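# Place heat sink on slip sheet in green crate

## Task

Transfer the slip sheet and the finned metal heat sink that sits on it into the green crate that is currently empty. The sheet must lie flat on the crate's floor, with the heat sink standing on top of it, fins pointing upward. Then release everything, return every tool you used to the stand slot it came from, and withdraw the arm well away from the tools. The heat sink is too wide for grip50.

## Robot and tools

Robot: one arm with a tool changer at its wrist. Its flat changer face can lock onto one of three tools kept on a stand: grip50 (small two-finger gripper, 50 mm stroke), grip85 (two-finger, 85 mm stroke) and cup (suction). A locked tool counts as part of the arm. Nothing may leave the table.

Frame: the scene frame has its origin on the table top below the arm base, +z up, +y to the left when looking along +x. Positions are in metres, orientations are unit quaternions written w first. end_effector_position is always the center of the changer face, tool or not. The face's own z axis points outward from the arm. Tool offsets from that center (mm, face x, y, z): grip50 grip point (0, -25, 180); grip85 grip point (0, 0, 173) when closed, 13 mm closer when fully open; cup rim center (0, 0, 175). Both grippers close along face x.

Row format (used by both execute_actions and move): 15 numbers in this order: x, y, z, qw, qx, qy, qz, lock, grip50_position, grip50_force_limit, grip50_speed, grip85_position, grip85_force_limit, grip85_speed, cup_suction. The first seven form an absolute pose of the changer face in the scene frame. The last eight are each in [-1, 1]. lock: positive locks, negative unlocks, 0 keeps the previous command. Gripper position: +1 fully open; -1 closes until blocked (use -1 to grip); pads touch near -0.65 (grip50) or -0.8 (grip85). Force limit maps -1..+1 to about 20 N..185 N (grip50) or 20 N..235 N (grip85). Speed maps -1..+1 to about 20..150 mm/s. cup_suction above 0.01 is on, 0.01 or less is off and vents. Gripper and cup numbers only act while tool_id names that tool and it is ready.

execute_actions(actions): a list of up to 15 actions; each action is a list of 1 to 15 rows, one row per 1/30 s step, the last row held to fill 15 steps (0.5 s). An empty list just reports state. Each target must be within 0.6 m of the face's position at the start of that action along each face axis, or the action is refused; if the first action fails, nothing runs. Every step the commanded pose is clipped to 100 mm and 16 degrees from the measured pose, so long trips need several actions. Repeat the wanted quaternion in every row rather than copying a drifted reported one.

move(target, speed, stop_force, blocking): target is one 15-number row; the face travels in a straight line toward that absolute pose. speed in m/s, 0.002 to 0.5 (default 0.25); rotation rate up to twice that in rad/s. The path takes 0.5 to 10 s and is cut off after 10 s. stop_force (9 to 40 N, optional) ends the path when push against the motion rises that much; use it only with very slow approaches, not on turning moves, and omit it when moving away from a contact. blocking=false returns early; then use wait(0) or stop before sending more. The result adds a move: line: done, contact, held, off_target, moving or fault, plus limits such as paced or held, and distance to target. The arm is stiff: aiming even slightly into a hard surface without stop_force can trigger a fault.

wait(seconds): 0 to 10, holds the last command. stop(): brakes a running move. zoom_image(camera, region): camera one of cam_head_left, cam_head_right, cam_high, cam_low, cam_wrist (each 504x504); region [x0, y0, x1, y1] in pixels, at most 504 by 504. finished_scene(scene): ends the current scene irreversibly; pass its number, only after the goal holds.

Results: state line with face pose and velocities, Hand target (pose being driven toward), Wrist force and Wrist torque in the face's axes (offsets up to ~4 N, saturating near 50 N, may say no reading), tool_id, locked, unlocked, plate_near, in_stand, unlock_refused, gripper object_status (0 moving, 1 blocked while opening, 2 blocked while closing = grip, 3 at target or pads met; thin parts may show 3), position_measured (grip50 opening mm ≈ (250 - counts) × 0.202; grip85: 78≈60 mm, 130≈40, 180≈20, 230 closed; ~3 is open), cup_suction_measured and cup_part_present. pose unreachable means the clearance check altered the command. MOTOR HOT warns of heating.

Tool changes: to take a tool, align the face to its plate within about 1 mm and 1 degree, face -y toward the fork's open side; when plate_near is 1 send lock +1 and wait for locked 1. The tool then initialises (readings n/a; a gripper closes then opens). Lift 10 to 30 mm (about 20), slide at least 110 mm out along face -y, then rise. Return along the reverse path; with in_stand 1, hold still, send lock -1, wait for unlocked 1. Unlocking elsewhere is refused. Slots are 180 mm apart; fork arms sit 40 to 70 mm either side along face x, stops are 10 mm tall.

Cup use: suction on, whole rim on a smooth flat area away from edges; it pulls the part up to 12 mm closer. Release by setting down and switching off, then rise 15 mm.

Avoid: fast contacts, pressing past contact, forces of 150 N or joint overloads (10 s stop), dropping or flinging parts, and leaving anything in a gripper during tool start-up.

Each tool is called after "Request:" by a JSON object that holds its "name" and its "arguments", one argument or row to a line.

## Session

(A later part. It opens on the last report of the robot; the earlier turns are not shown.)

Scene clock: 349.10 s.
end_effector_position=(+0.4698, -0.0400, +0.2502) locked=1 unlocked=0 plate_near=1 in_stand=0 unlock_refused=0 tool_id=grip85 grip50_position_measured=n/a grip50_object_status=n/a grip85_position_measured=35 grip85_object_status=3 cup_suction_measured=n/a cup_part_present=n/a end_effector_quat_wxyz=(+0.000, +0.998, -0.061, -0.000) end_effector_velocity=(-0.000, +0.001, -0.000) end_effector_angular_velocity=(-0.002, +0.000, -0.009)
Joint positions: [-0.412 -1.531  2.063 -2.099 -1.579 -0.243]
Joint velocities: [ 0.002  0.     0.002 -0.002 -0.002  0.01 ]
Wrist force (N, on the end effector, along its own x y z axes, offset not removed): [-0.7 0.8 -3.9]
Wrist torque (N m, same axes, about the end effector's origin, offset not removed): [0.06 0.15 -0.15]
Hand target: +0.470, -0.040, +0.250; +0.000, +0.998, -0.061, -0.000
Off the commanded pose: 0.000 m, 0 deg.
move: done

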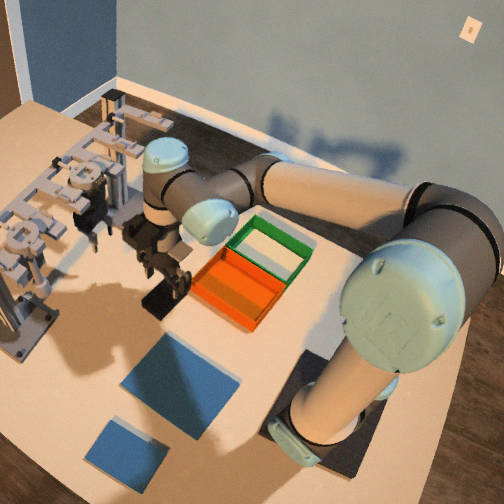

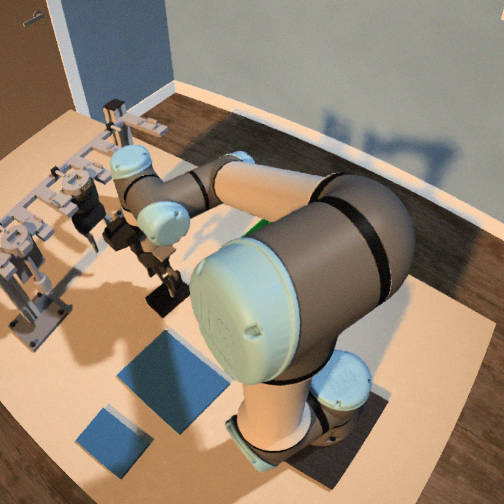

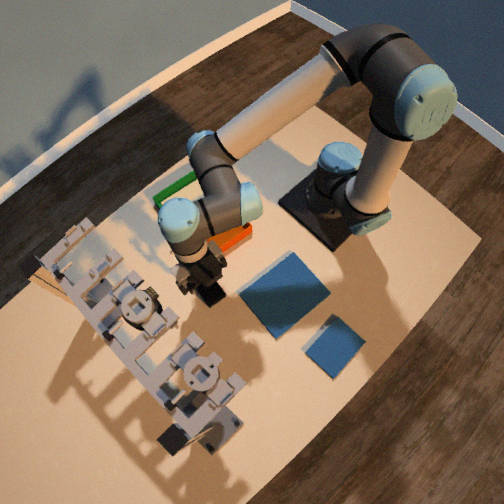

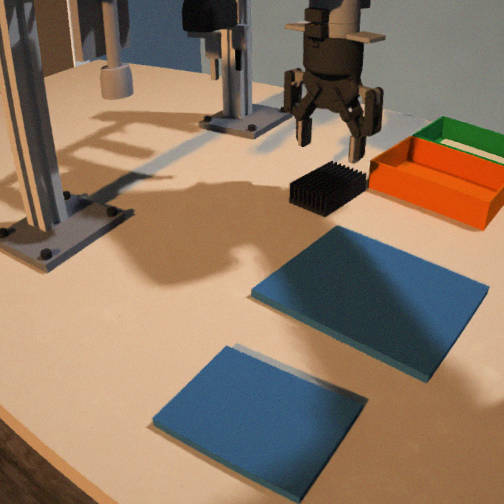

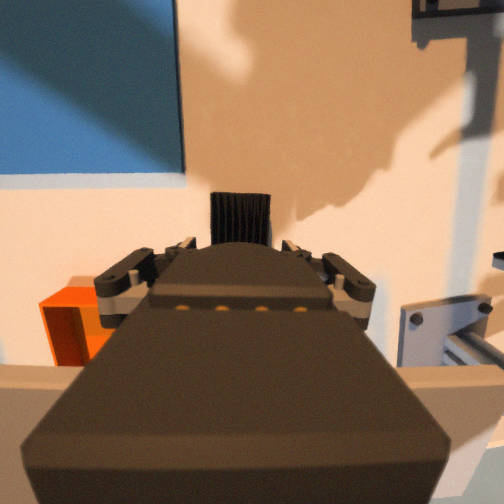

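Request:
{"name": "move", "arguments": {
  "target": [0.47,-0.04,0.1895,0,0.9981,-0.061,0,0,1,0,0,0.75,-0.4,0,-1],
  "speed": 0.05
}}

Request:
{"name": "move", "arguments": {
  "target": [0.47,-0.04,0.1895,0,0.9981,-0.061,0,0,1,0,0,-1,-0.4,-0.5,-1],
  "speed": 0.05
}}

Request:
{"name": "move", "arguments": {
  "target": [0.47,-0.04,0.26,0,0.9981,-0.061,0,0,1,0,0,-1,-0.4,-0.5,-1],
  "speed": 0.06
}}

Request:
{"name": "move", "arguments": {
  "target": [0.320,-0.305,0.26,0,0.9981,-0.061,0,0,1,0,0,-1,-0.4,-0.5,-1],
  "speed": 0.15
}}

Request:
{"name": "move", "arguments": {
  "target": [0.320,-0.305,0.235,0,0.9981,-0.061,0,0,1,0,0,-1,-0.4,-0.5,-1],
  "speed": 0.04
}}

Scene clock: 357.70 s.
end_effector_position=(+0.4699, -0.0399, +0.1897) locked=1 unlocked=0 plate_near=1 in_stand=0 unlock_refused=0 tool_id=grip85 grip50_position_measured=n/a grip50_object_status=n/a grip85_position_measured=35 grip85_object_status=3 cup_suction_measured=n/a cup_part_present=n/a end_effector_quat_wxyz=(-0.000, +0.998, -0.061, -0.000) end_effector_velocity=(+0.000, +0.000, -0.002) end_effector_angular_velocity=(+0.001, -0.000, -0.000)
Joint positions: [-0.413 -1.436  2.146 -2.278 -1.579 -0.243]
Joint velocities: [-0.     0.003  0.002 -0.005  0.001  0.   ]
Wrist force (N, on the end effector, along its own x y z axes, offset not removed): [-0.8 -0.3 -4.1]
Wrist torque (N m, same axes, about the end effector's origin, offset not removed): [-0.06 0.11 -0.16]
Hand target: +0.470, -0.040, +0.190; -0.000, +0.998, -0.061, -0.000
Off the commanded pose: 0.000 m, 0 deg.
move: done

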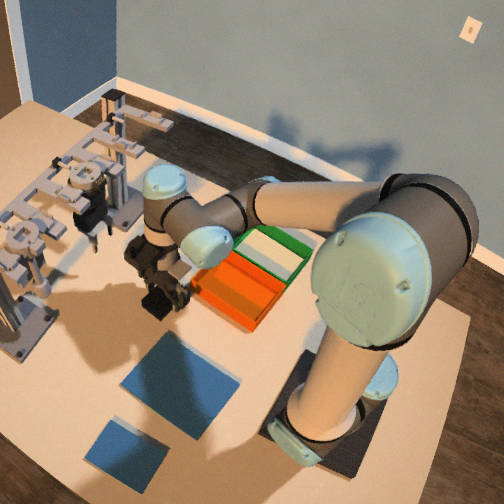

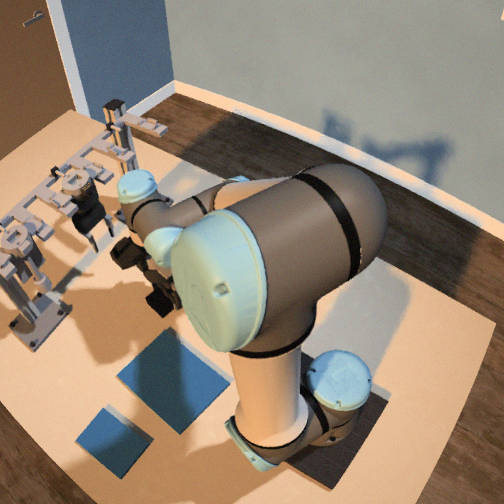

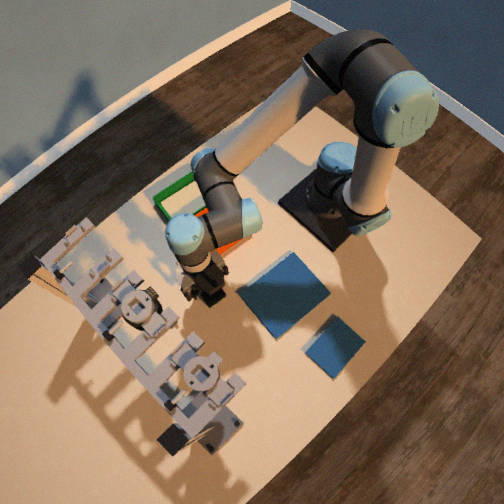

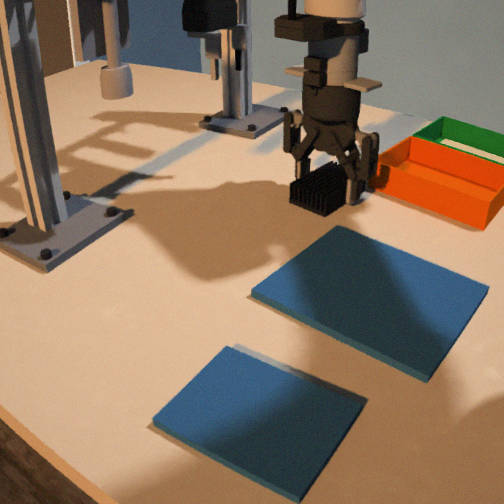

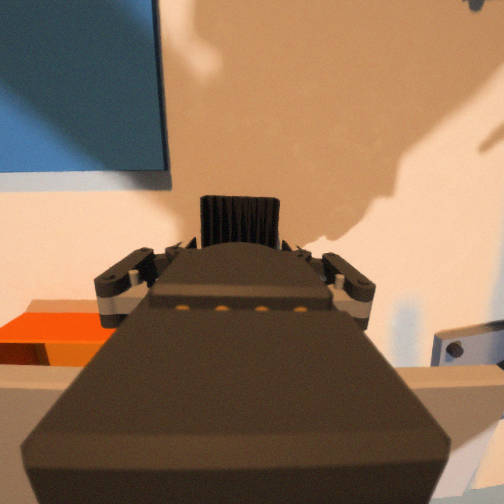

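Scene clock: 358.40 s.
end_effector_position=(+0.4700, -0.0400, +0.1895) locked=1 unlocked=0 plate_near=1 in_stand=0 unlock_refused=0 tool_id=grip85 grip50_position_measured=n/a grip50_object_status=n/a grip85_position_measured=80 grip85_object_status=2 cup_suction_measured=n/a cup_part_present=n/a end_effector_quat_wxyz=(+0.000, +0.998, -0.061, +0.000) end_effector_velocity=(+0.000, +0.000, -0.000) end_effector_angular_velocity=(+0.000, +0.000, -0.000)
Joint positions: [-0.413 -1.435  2.146 -2.278 -1.579 -0.243]
Joint velocities: [-0.     0.001 -0.     0.     0.     0.   ]
Wrist force (N, on the end effector, along its own x y z axes, offset not removed): [-10.5 -3.1 -38.1]
Wrist torque (N m, same axes, about the end effector's origin, offset not removed): [0.44 -2.43 -0.21]
Hand target: +0.470, -0.040, +0.190; -0.000, +0.998, -0.061, -0.000
Off the commanded pose: 0.000 m, 0 deg.
move: done

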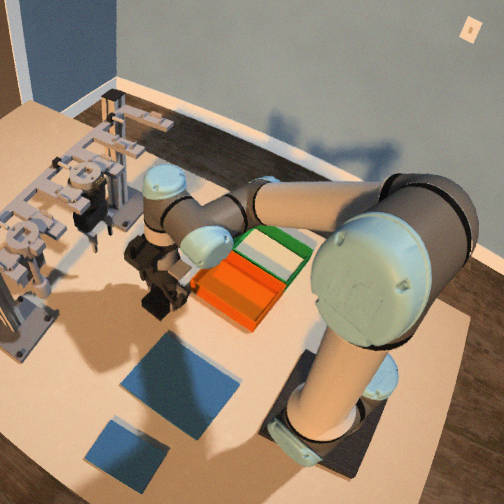

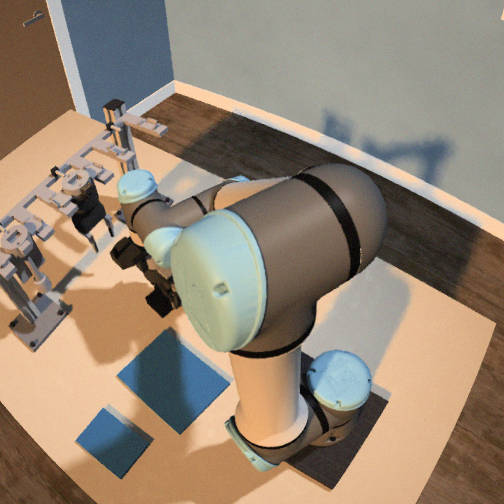

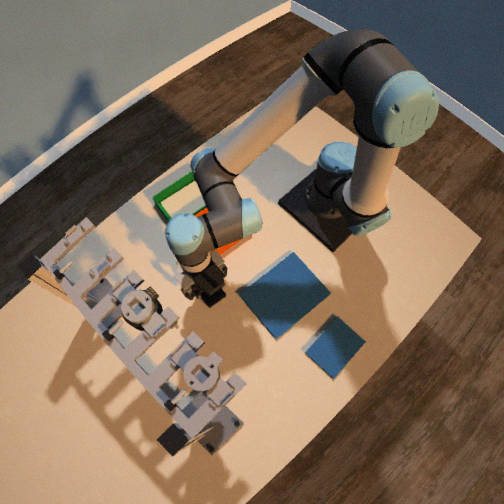

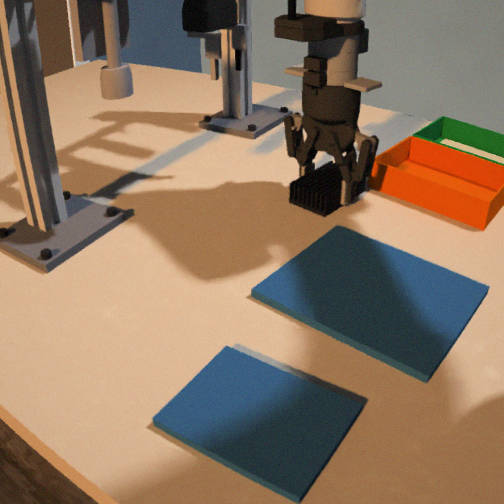

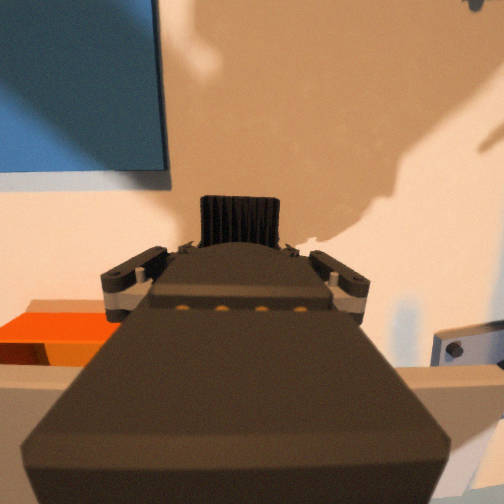

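Scene clock: 359.97 s.
end_effector_position=(+0.4701, -0.0401, +0.2597) locked=1 unlocked=0 plate_near=1 in_stand=0 unlock_refused=0 tool_id=grip85 grip50_position_measured=n/a grip50_object_status=n/a grip85_position_measured=80 grip85_object_status=2 cup_suction_measured=n/a cup_part_present=n/a end_effector_quat_wxyz=(+0.000, +0.998, -0.061, +0.000) end_effector_velocity=(+0.000, -0.000, +0.002) end_effector_angular_velocity=(-0.000, -0.000, -0.001)
Joint positions: [-0.412 -1.543  2.047 -2.072 -1.579 -0.242]
Joint velocities: [-0.    -0.002 -0.003  0.006 -0.     0.001]
Wrist force (N, on the end effector, along its own x y z axes, offset not removed): [-1.4 0.3 -1.4]
Wrist torque (N m, same axes, about the end effector's origin, offset not removed): [0.09 0.04 -0.20]
Hand target: +0.470, -0.040, +0.260; +0.000, +0.998, -0.061, +0.000
Off the commanded pose: 0.000 m, 0 deg.
move: done

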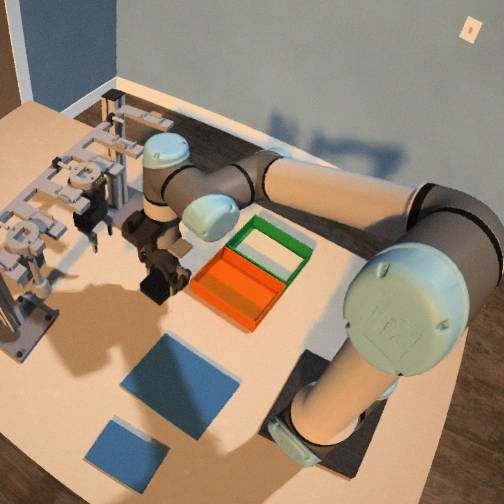

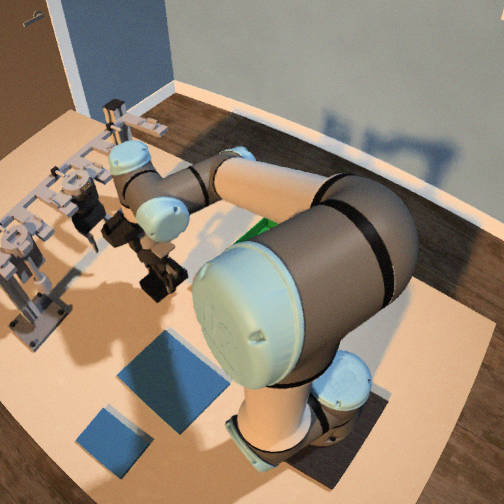

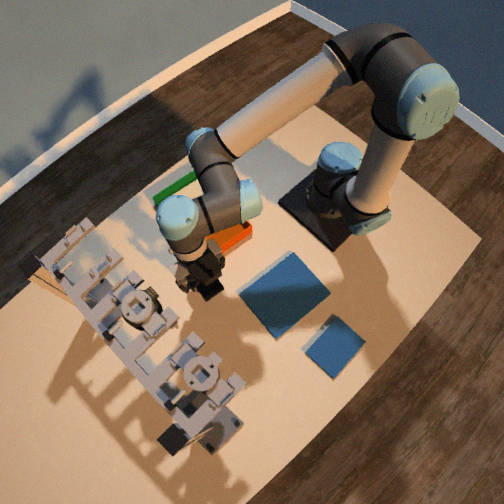

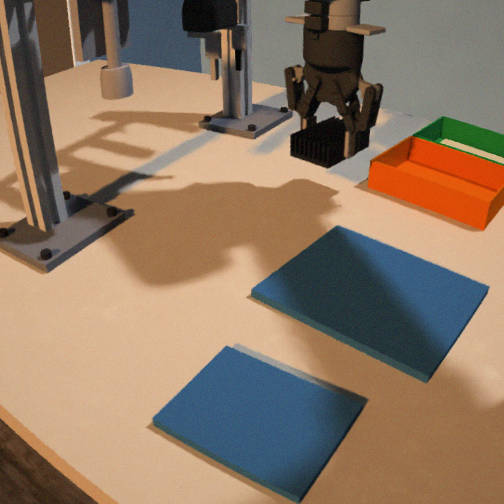

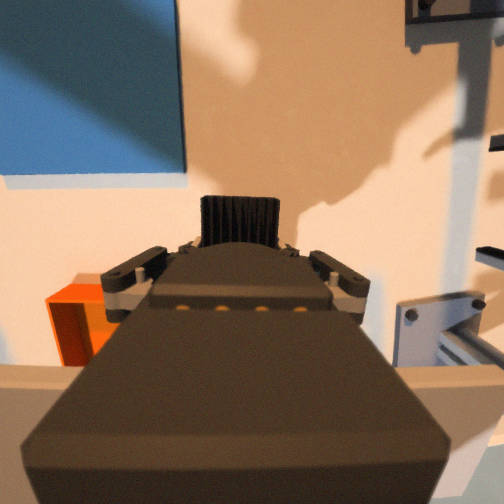

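Scene clock: 362.50 s.
end_effector_position=(+0.3201, -0.3045, +0.2600) locked=1 unlocked=0 plate_near=1 in_stand=0 unlock_refused=0 tool_id=grip85 grip50_position_measured=n/a grip50_object_status=n/a grip85_position_measured=80 grip85_object_status=2 cup_suction_measured=n/a cup_part_present=n/a end_effector_quat_wxyz=(-0.000, +0.998, -0.061, +0.000) end_effector_velocity=(-0.001, -0.002, -0.000) end_effector_angular_velocity=(+0.000, +0.000, +0.001)
Joint positions: [-1.107 -1.626  2.122 -2.069 -1.578 -0.937]
Joint velocities: [-0.004  0.002 -0.002 -0.     0.    -0.005]
Wrist force (N, on the end effector, along its own x y z axes, offset not removed): [-1.8 2.3 -1.3]
Wrist torque (N m, same axes, about the end effector's origin, offset not removed): [0.19 0.19 -0.26]
Hand target: +0.320, -0.305, +0.260; -0.000, +0.998, -0.061, +0.000
Off the commanded pose: 0.000 m, 0 deg.
move: done

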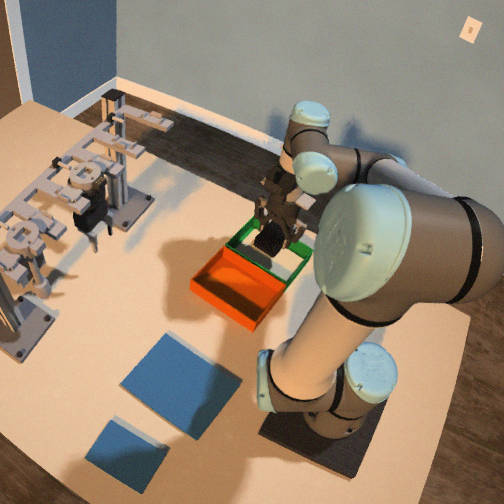

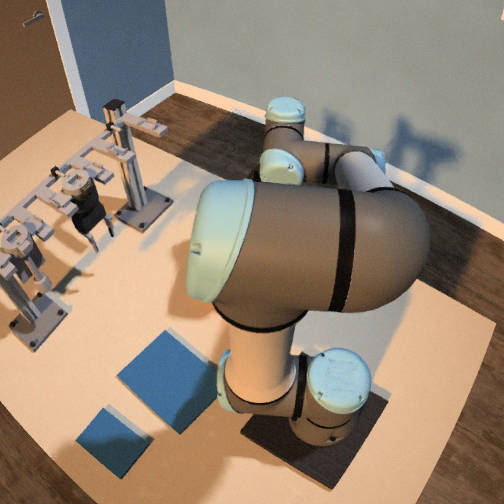

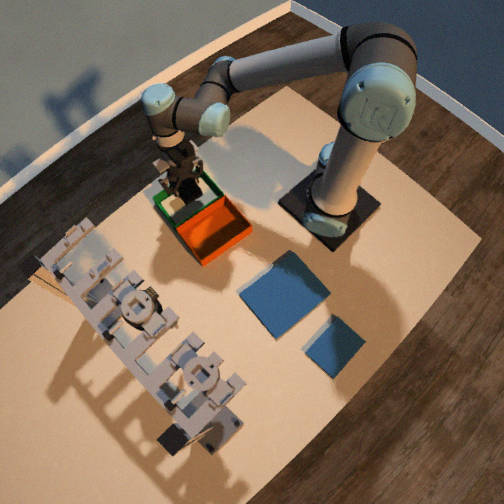

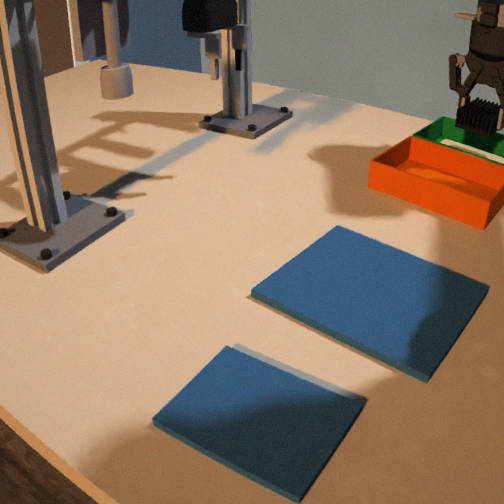

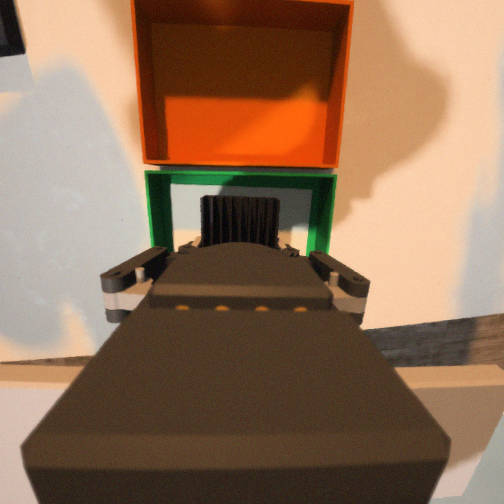

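Scene clock: 363.50 s.
end_effector_position=(+0.3200, -0.3049, +0.2352) locked=1 unlocked=0 plate_near=1 in_stand=0 unlock_refused=0 tool_id=grip85 grip50_position_measured=n/a grip50_object_status=n/a grip85_position_measured=80 grip85_object_status=2 cup_suction_measured=n/a cup_part_present=n/a end_effector_quat_wxyz=(-0.000, +0.998, -0.061, -0.000) end_effector_velocity=(+0.000, -0.000, -0.002) end_effector_angular_velocity=(-0.000, -0.001, +0.000)
Joint positions: [-1.108 -1.59   2.161 -2.145 -1.579 -0.938]
Joint velocities: [-0.     0.003  0.003 -0.006  0.001 -0.   ]
Wrist force (N, on the end effector, along its own x y z axes, offset not removed): [-0.5 0.4 -0.2]
Wrist torque (N m, same axes, about the end effector's origin, offset not removed): [0.18 0.13 -0.23]
Hand target: +0.320, -0.305, +0.235; -0.000, +0.998, -0.061, -0.000
Off the commanded pose: 0.000 m, 0 deg.
move: done

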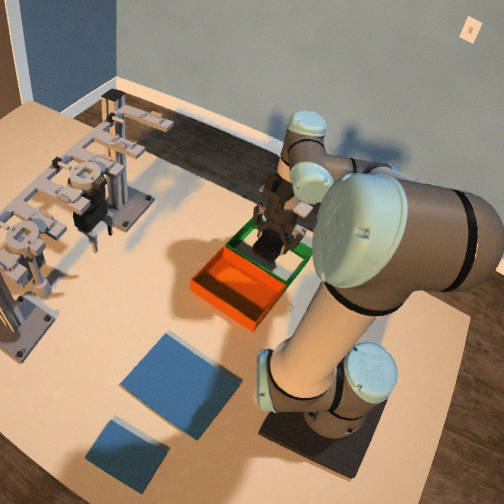

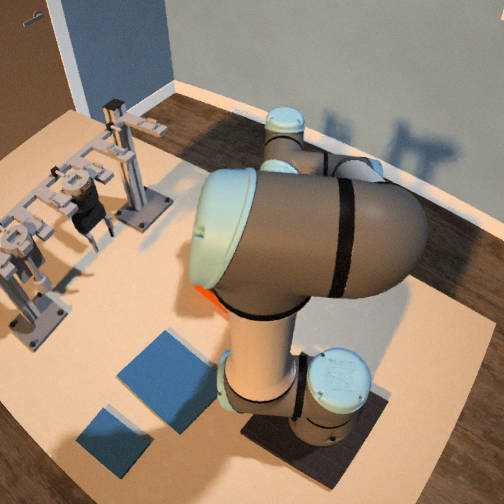

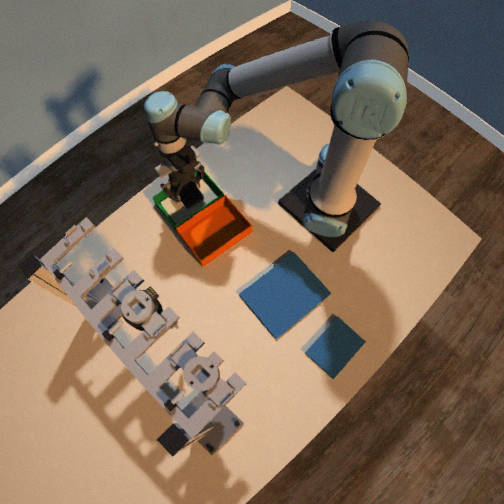

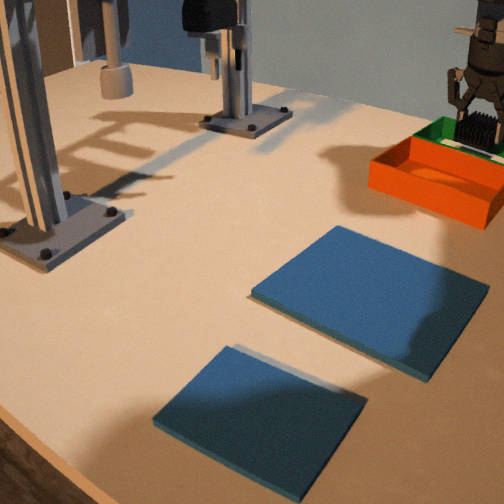

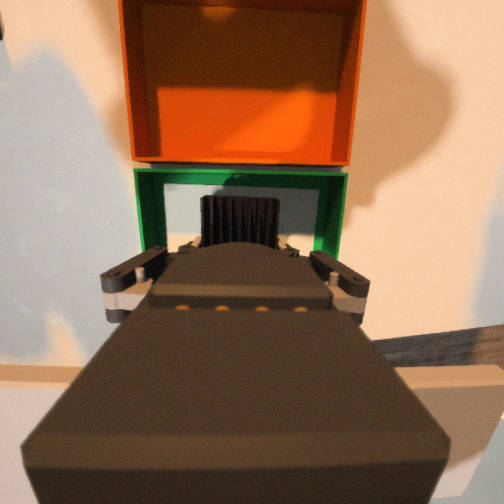

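Request:
{"name": "move", "arguments": {
  "target": [0.320,-0.305,0.200,0,0.9981,-0.061,0,0,1,0,0,-1,-0.4,-0.5,-1],
  "speed": 0.03
}}

Request:
{"name": "move", "arguments": {
  "target": [0.320,-0.305,0.190,0,0.9981,-0.061,0,0,1,0,0,-1,-0.4,-0.5,-1],
  "speed": 0.003,
  "stop_force": 9
}}

Scene clock: 369.50 s.
end_effector_position=(+0.3200, -0.3049, +0.2002) locked=1 unlocked=0 plate_near=1 in_stand=0 unlock_refused=0 tool_id=grip85 grip50_position_measured=n/a grip50_object_status=n/a grip85_position_measured=80 grip85_object_status=2 cup_suction_measured=n/a cup_part_present=n/a end_effector_quat_wxyz=(-0.000, +0.998, -0.061, -0.000) end_effector_velocity=(-0.000, -0.000, -0.002) end_effector_angular_velocity=(-0.000, +0.000, -0.001)
Joint positions: [-1.109 -1.531  2.212 -2.254 -1.579 -0.939]
Joint velocities: [-0.     0.004  0.003 -0.007 -0.001  0.001]
Wrist force (N, on the end effector, along its own x y z axes, offset not removed): [-0.6 1.9 -0.6]
Wrist torque (N m, same axes, about the end effector's origin, offset not removed): [0.13 0.14 -0.23]
Hand target: +0.320, -0.305, +0.200; -0.000, +0.998, -0.061, -0.000
Off the commanded pose: 0.000 m, 0 deg.
move: done

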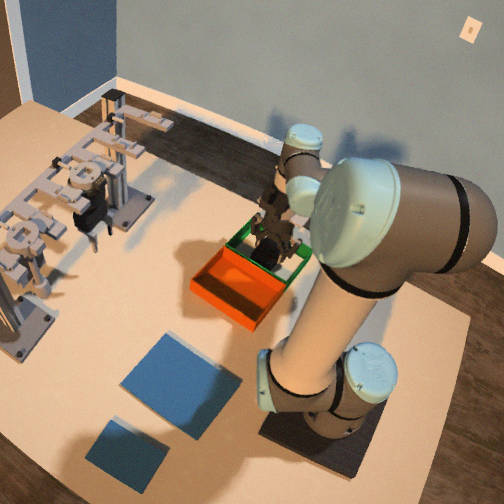

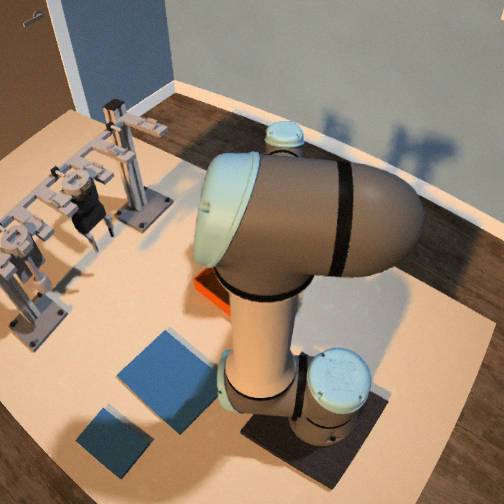

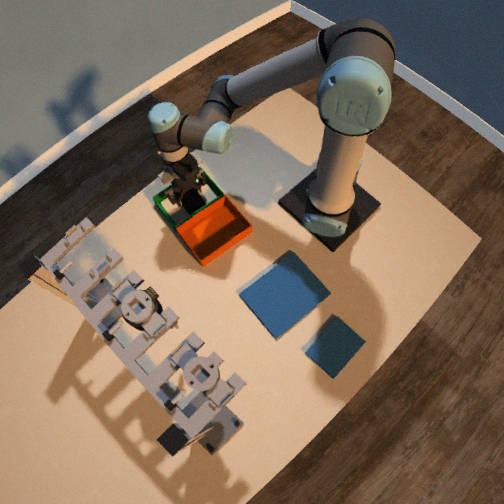

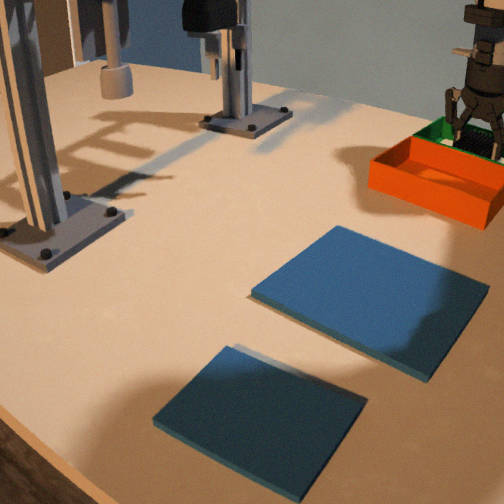

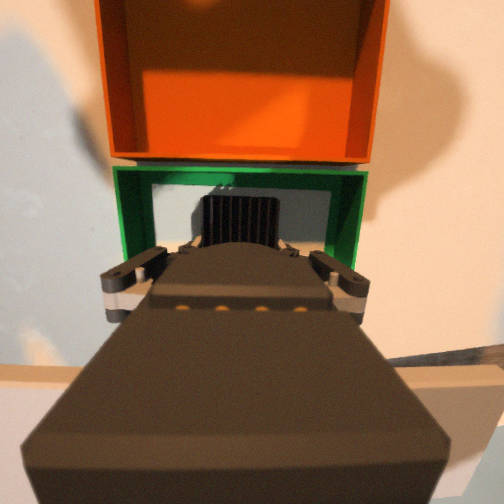

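Scene clock: 371.77 s.
end_effector_position=(+0.3200, -0.3050, +0.1945) locked=1 unlocked=0 plate_near=1 in_stand=0 unlock_refused=0 tool_id=grip85 grip50_position_measured=n/a grip50_object_status=n/a grip85_position_measured=80 grip85_object_status=2 cup_suction_measured=n/a cup_part_present=n/a end_effector_quat_wxyz=(+0.000, +0.998, -0.061, +0.000) end_effector_velocity=(-0.000, +0.000, +0.001) end_effector_angular_velocity=(+0.002, +0.001, +0.001)
Joint positions: [-1.109 -1.52   2.219 -2.272 -1.579 -0.939]
Joint velocities: [-0.    -0.001 -0.002  0.005  0.    -0.001]
Wrist force (N, on the end effector, along its own x y z axes, offset not removed): [-2.2 -6.9 -35.2]
Wrist torque (N m, same axes, about the end effector's origin, offset not removed): [1.24 -1.30 -0.30]
Hand target: +0.320, -0.305, +0.195; +0.000, +0.998, -0.061, +0.000
Off the commanded pose: 0.005 m, 0 deg.
move: contact

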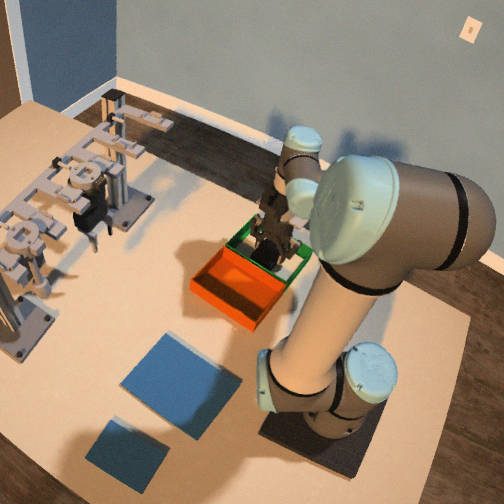

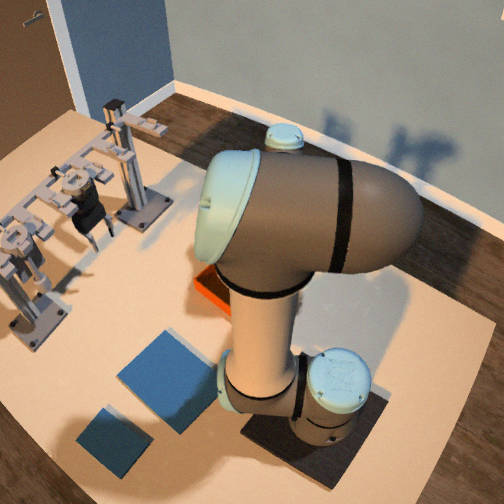

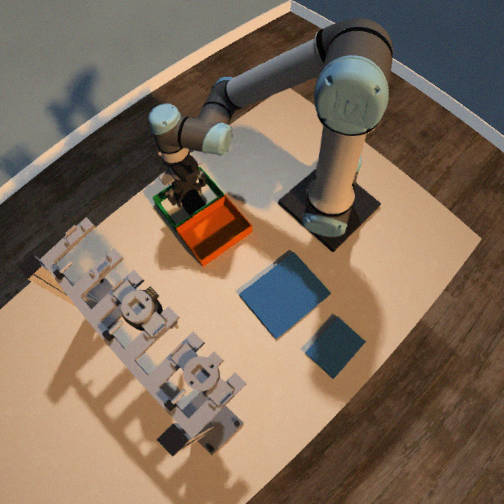

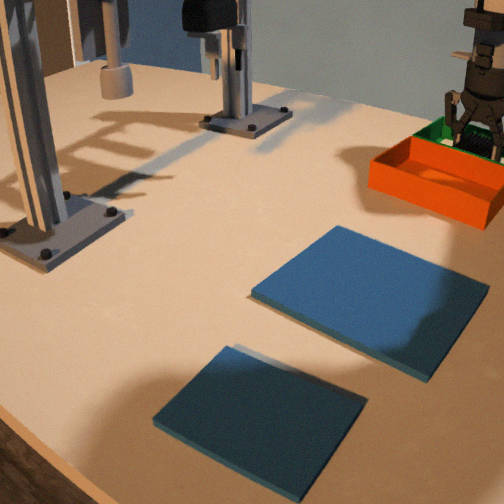

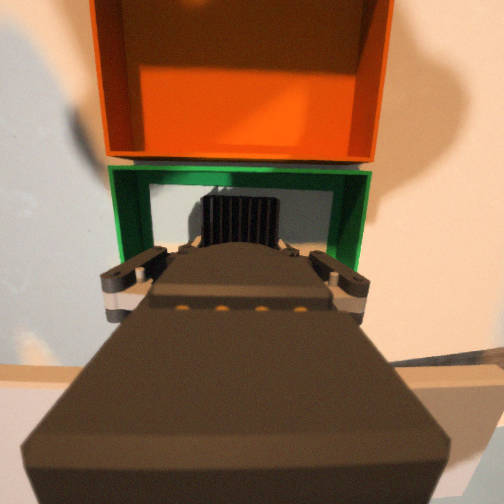

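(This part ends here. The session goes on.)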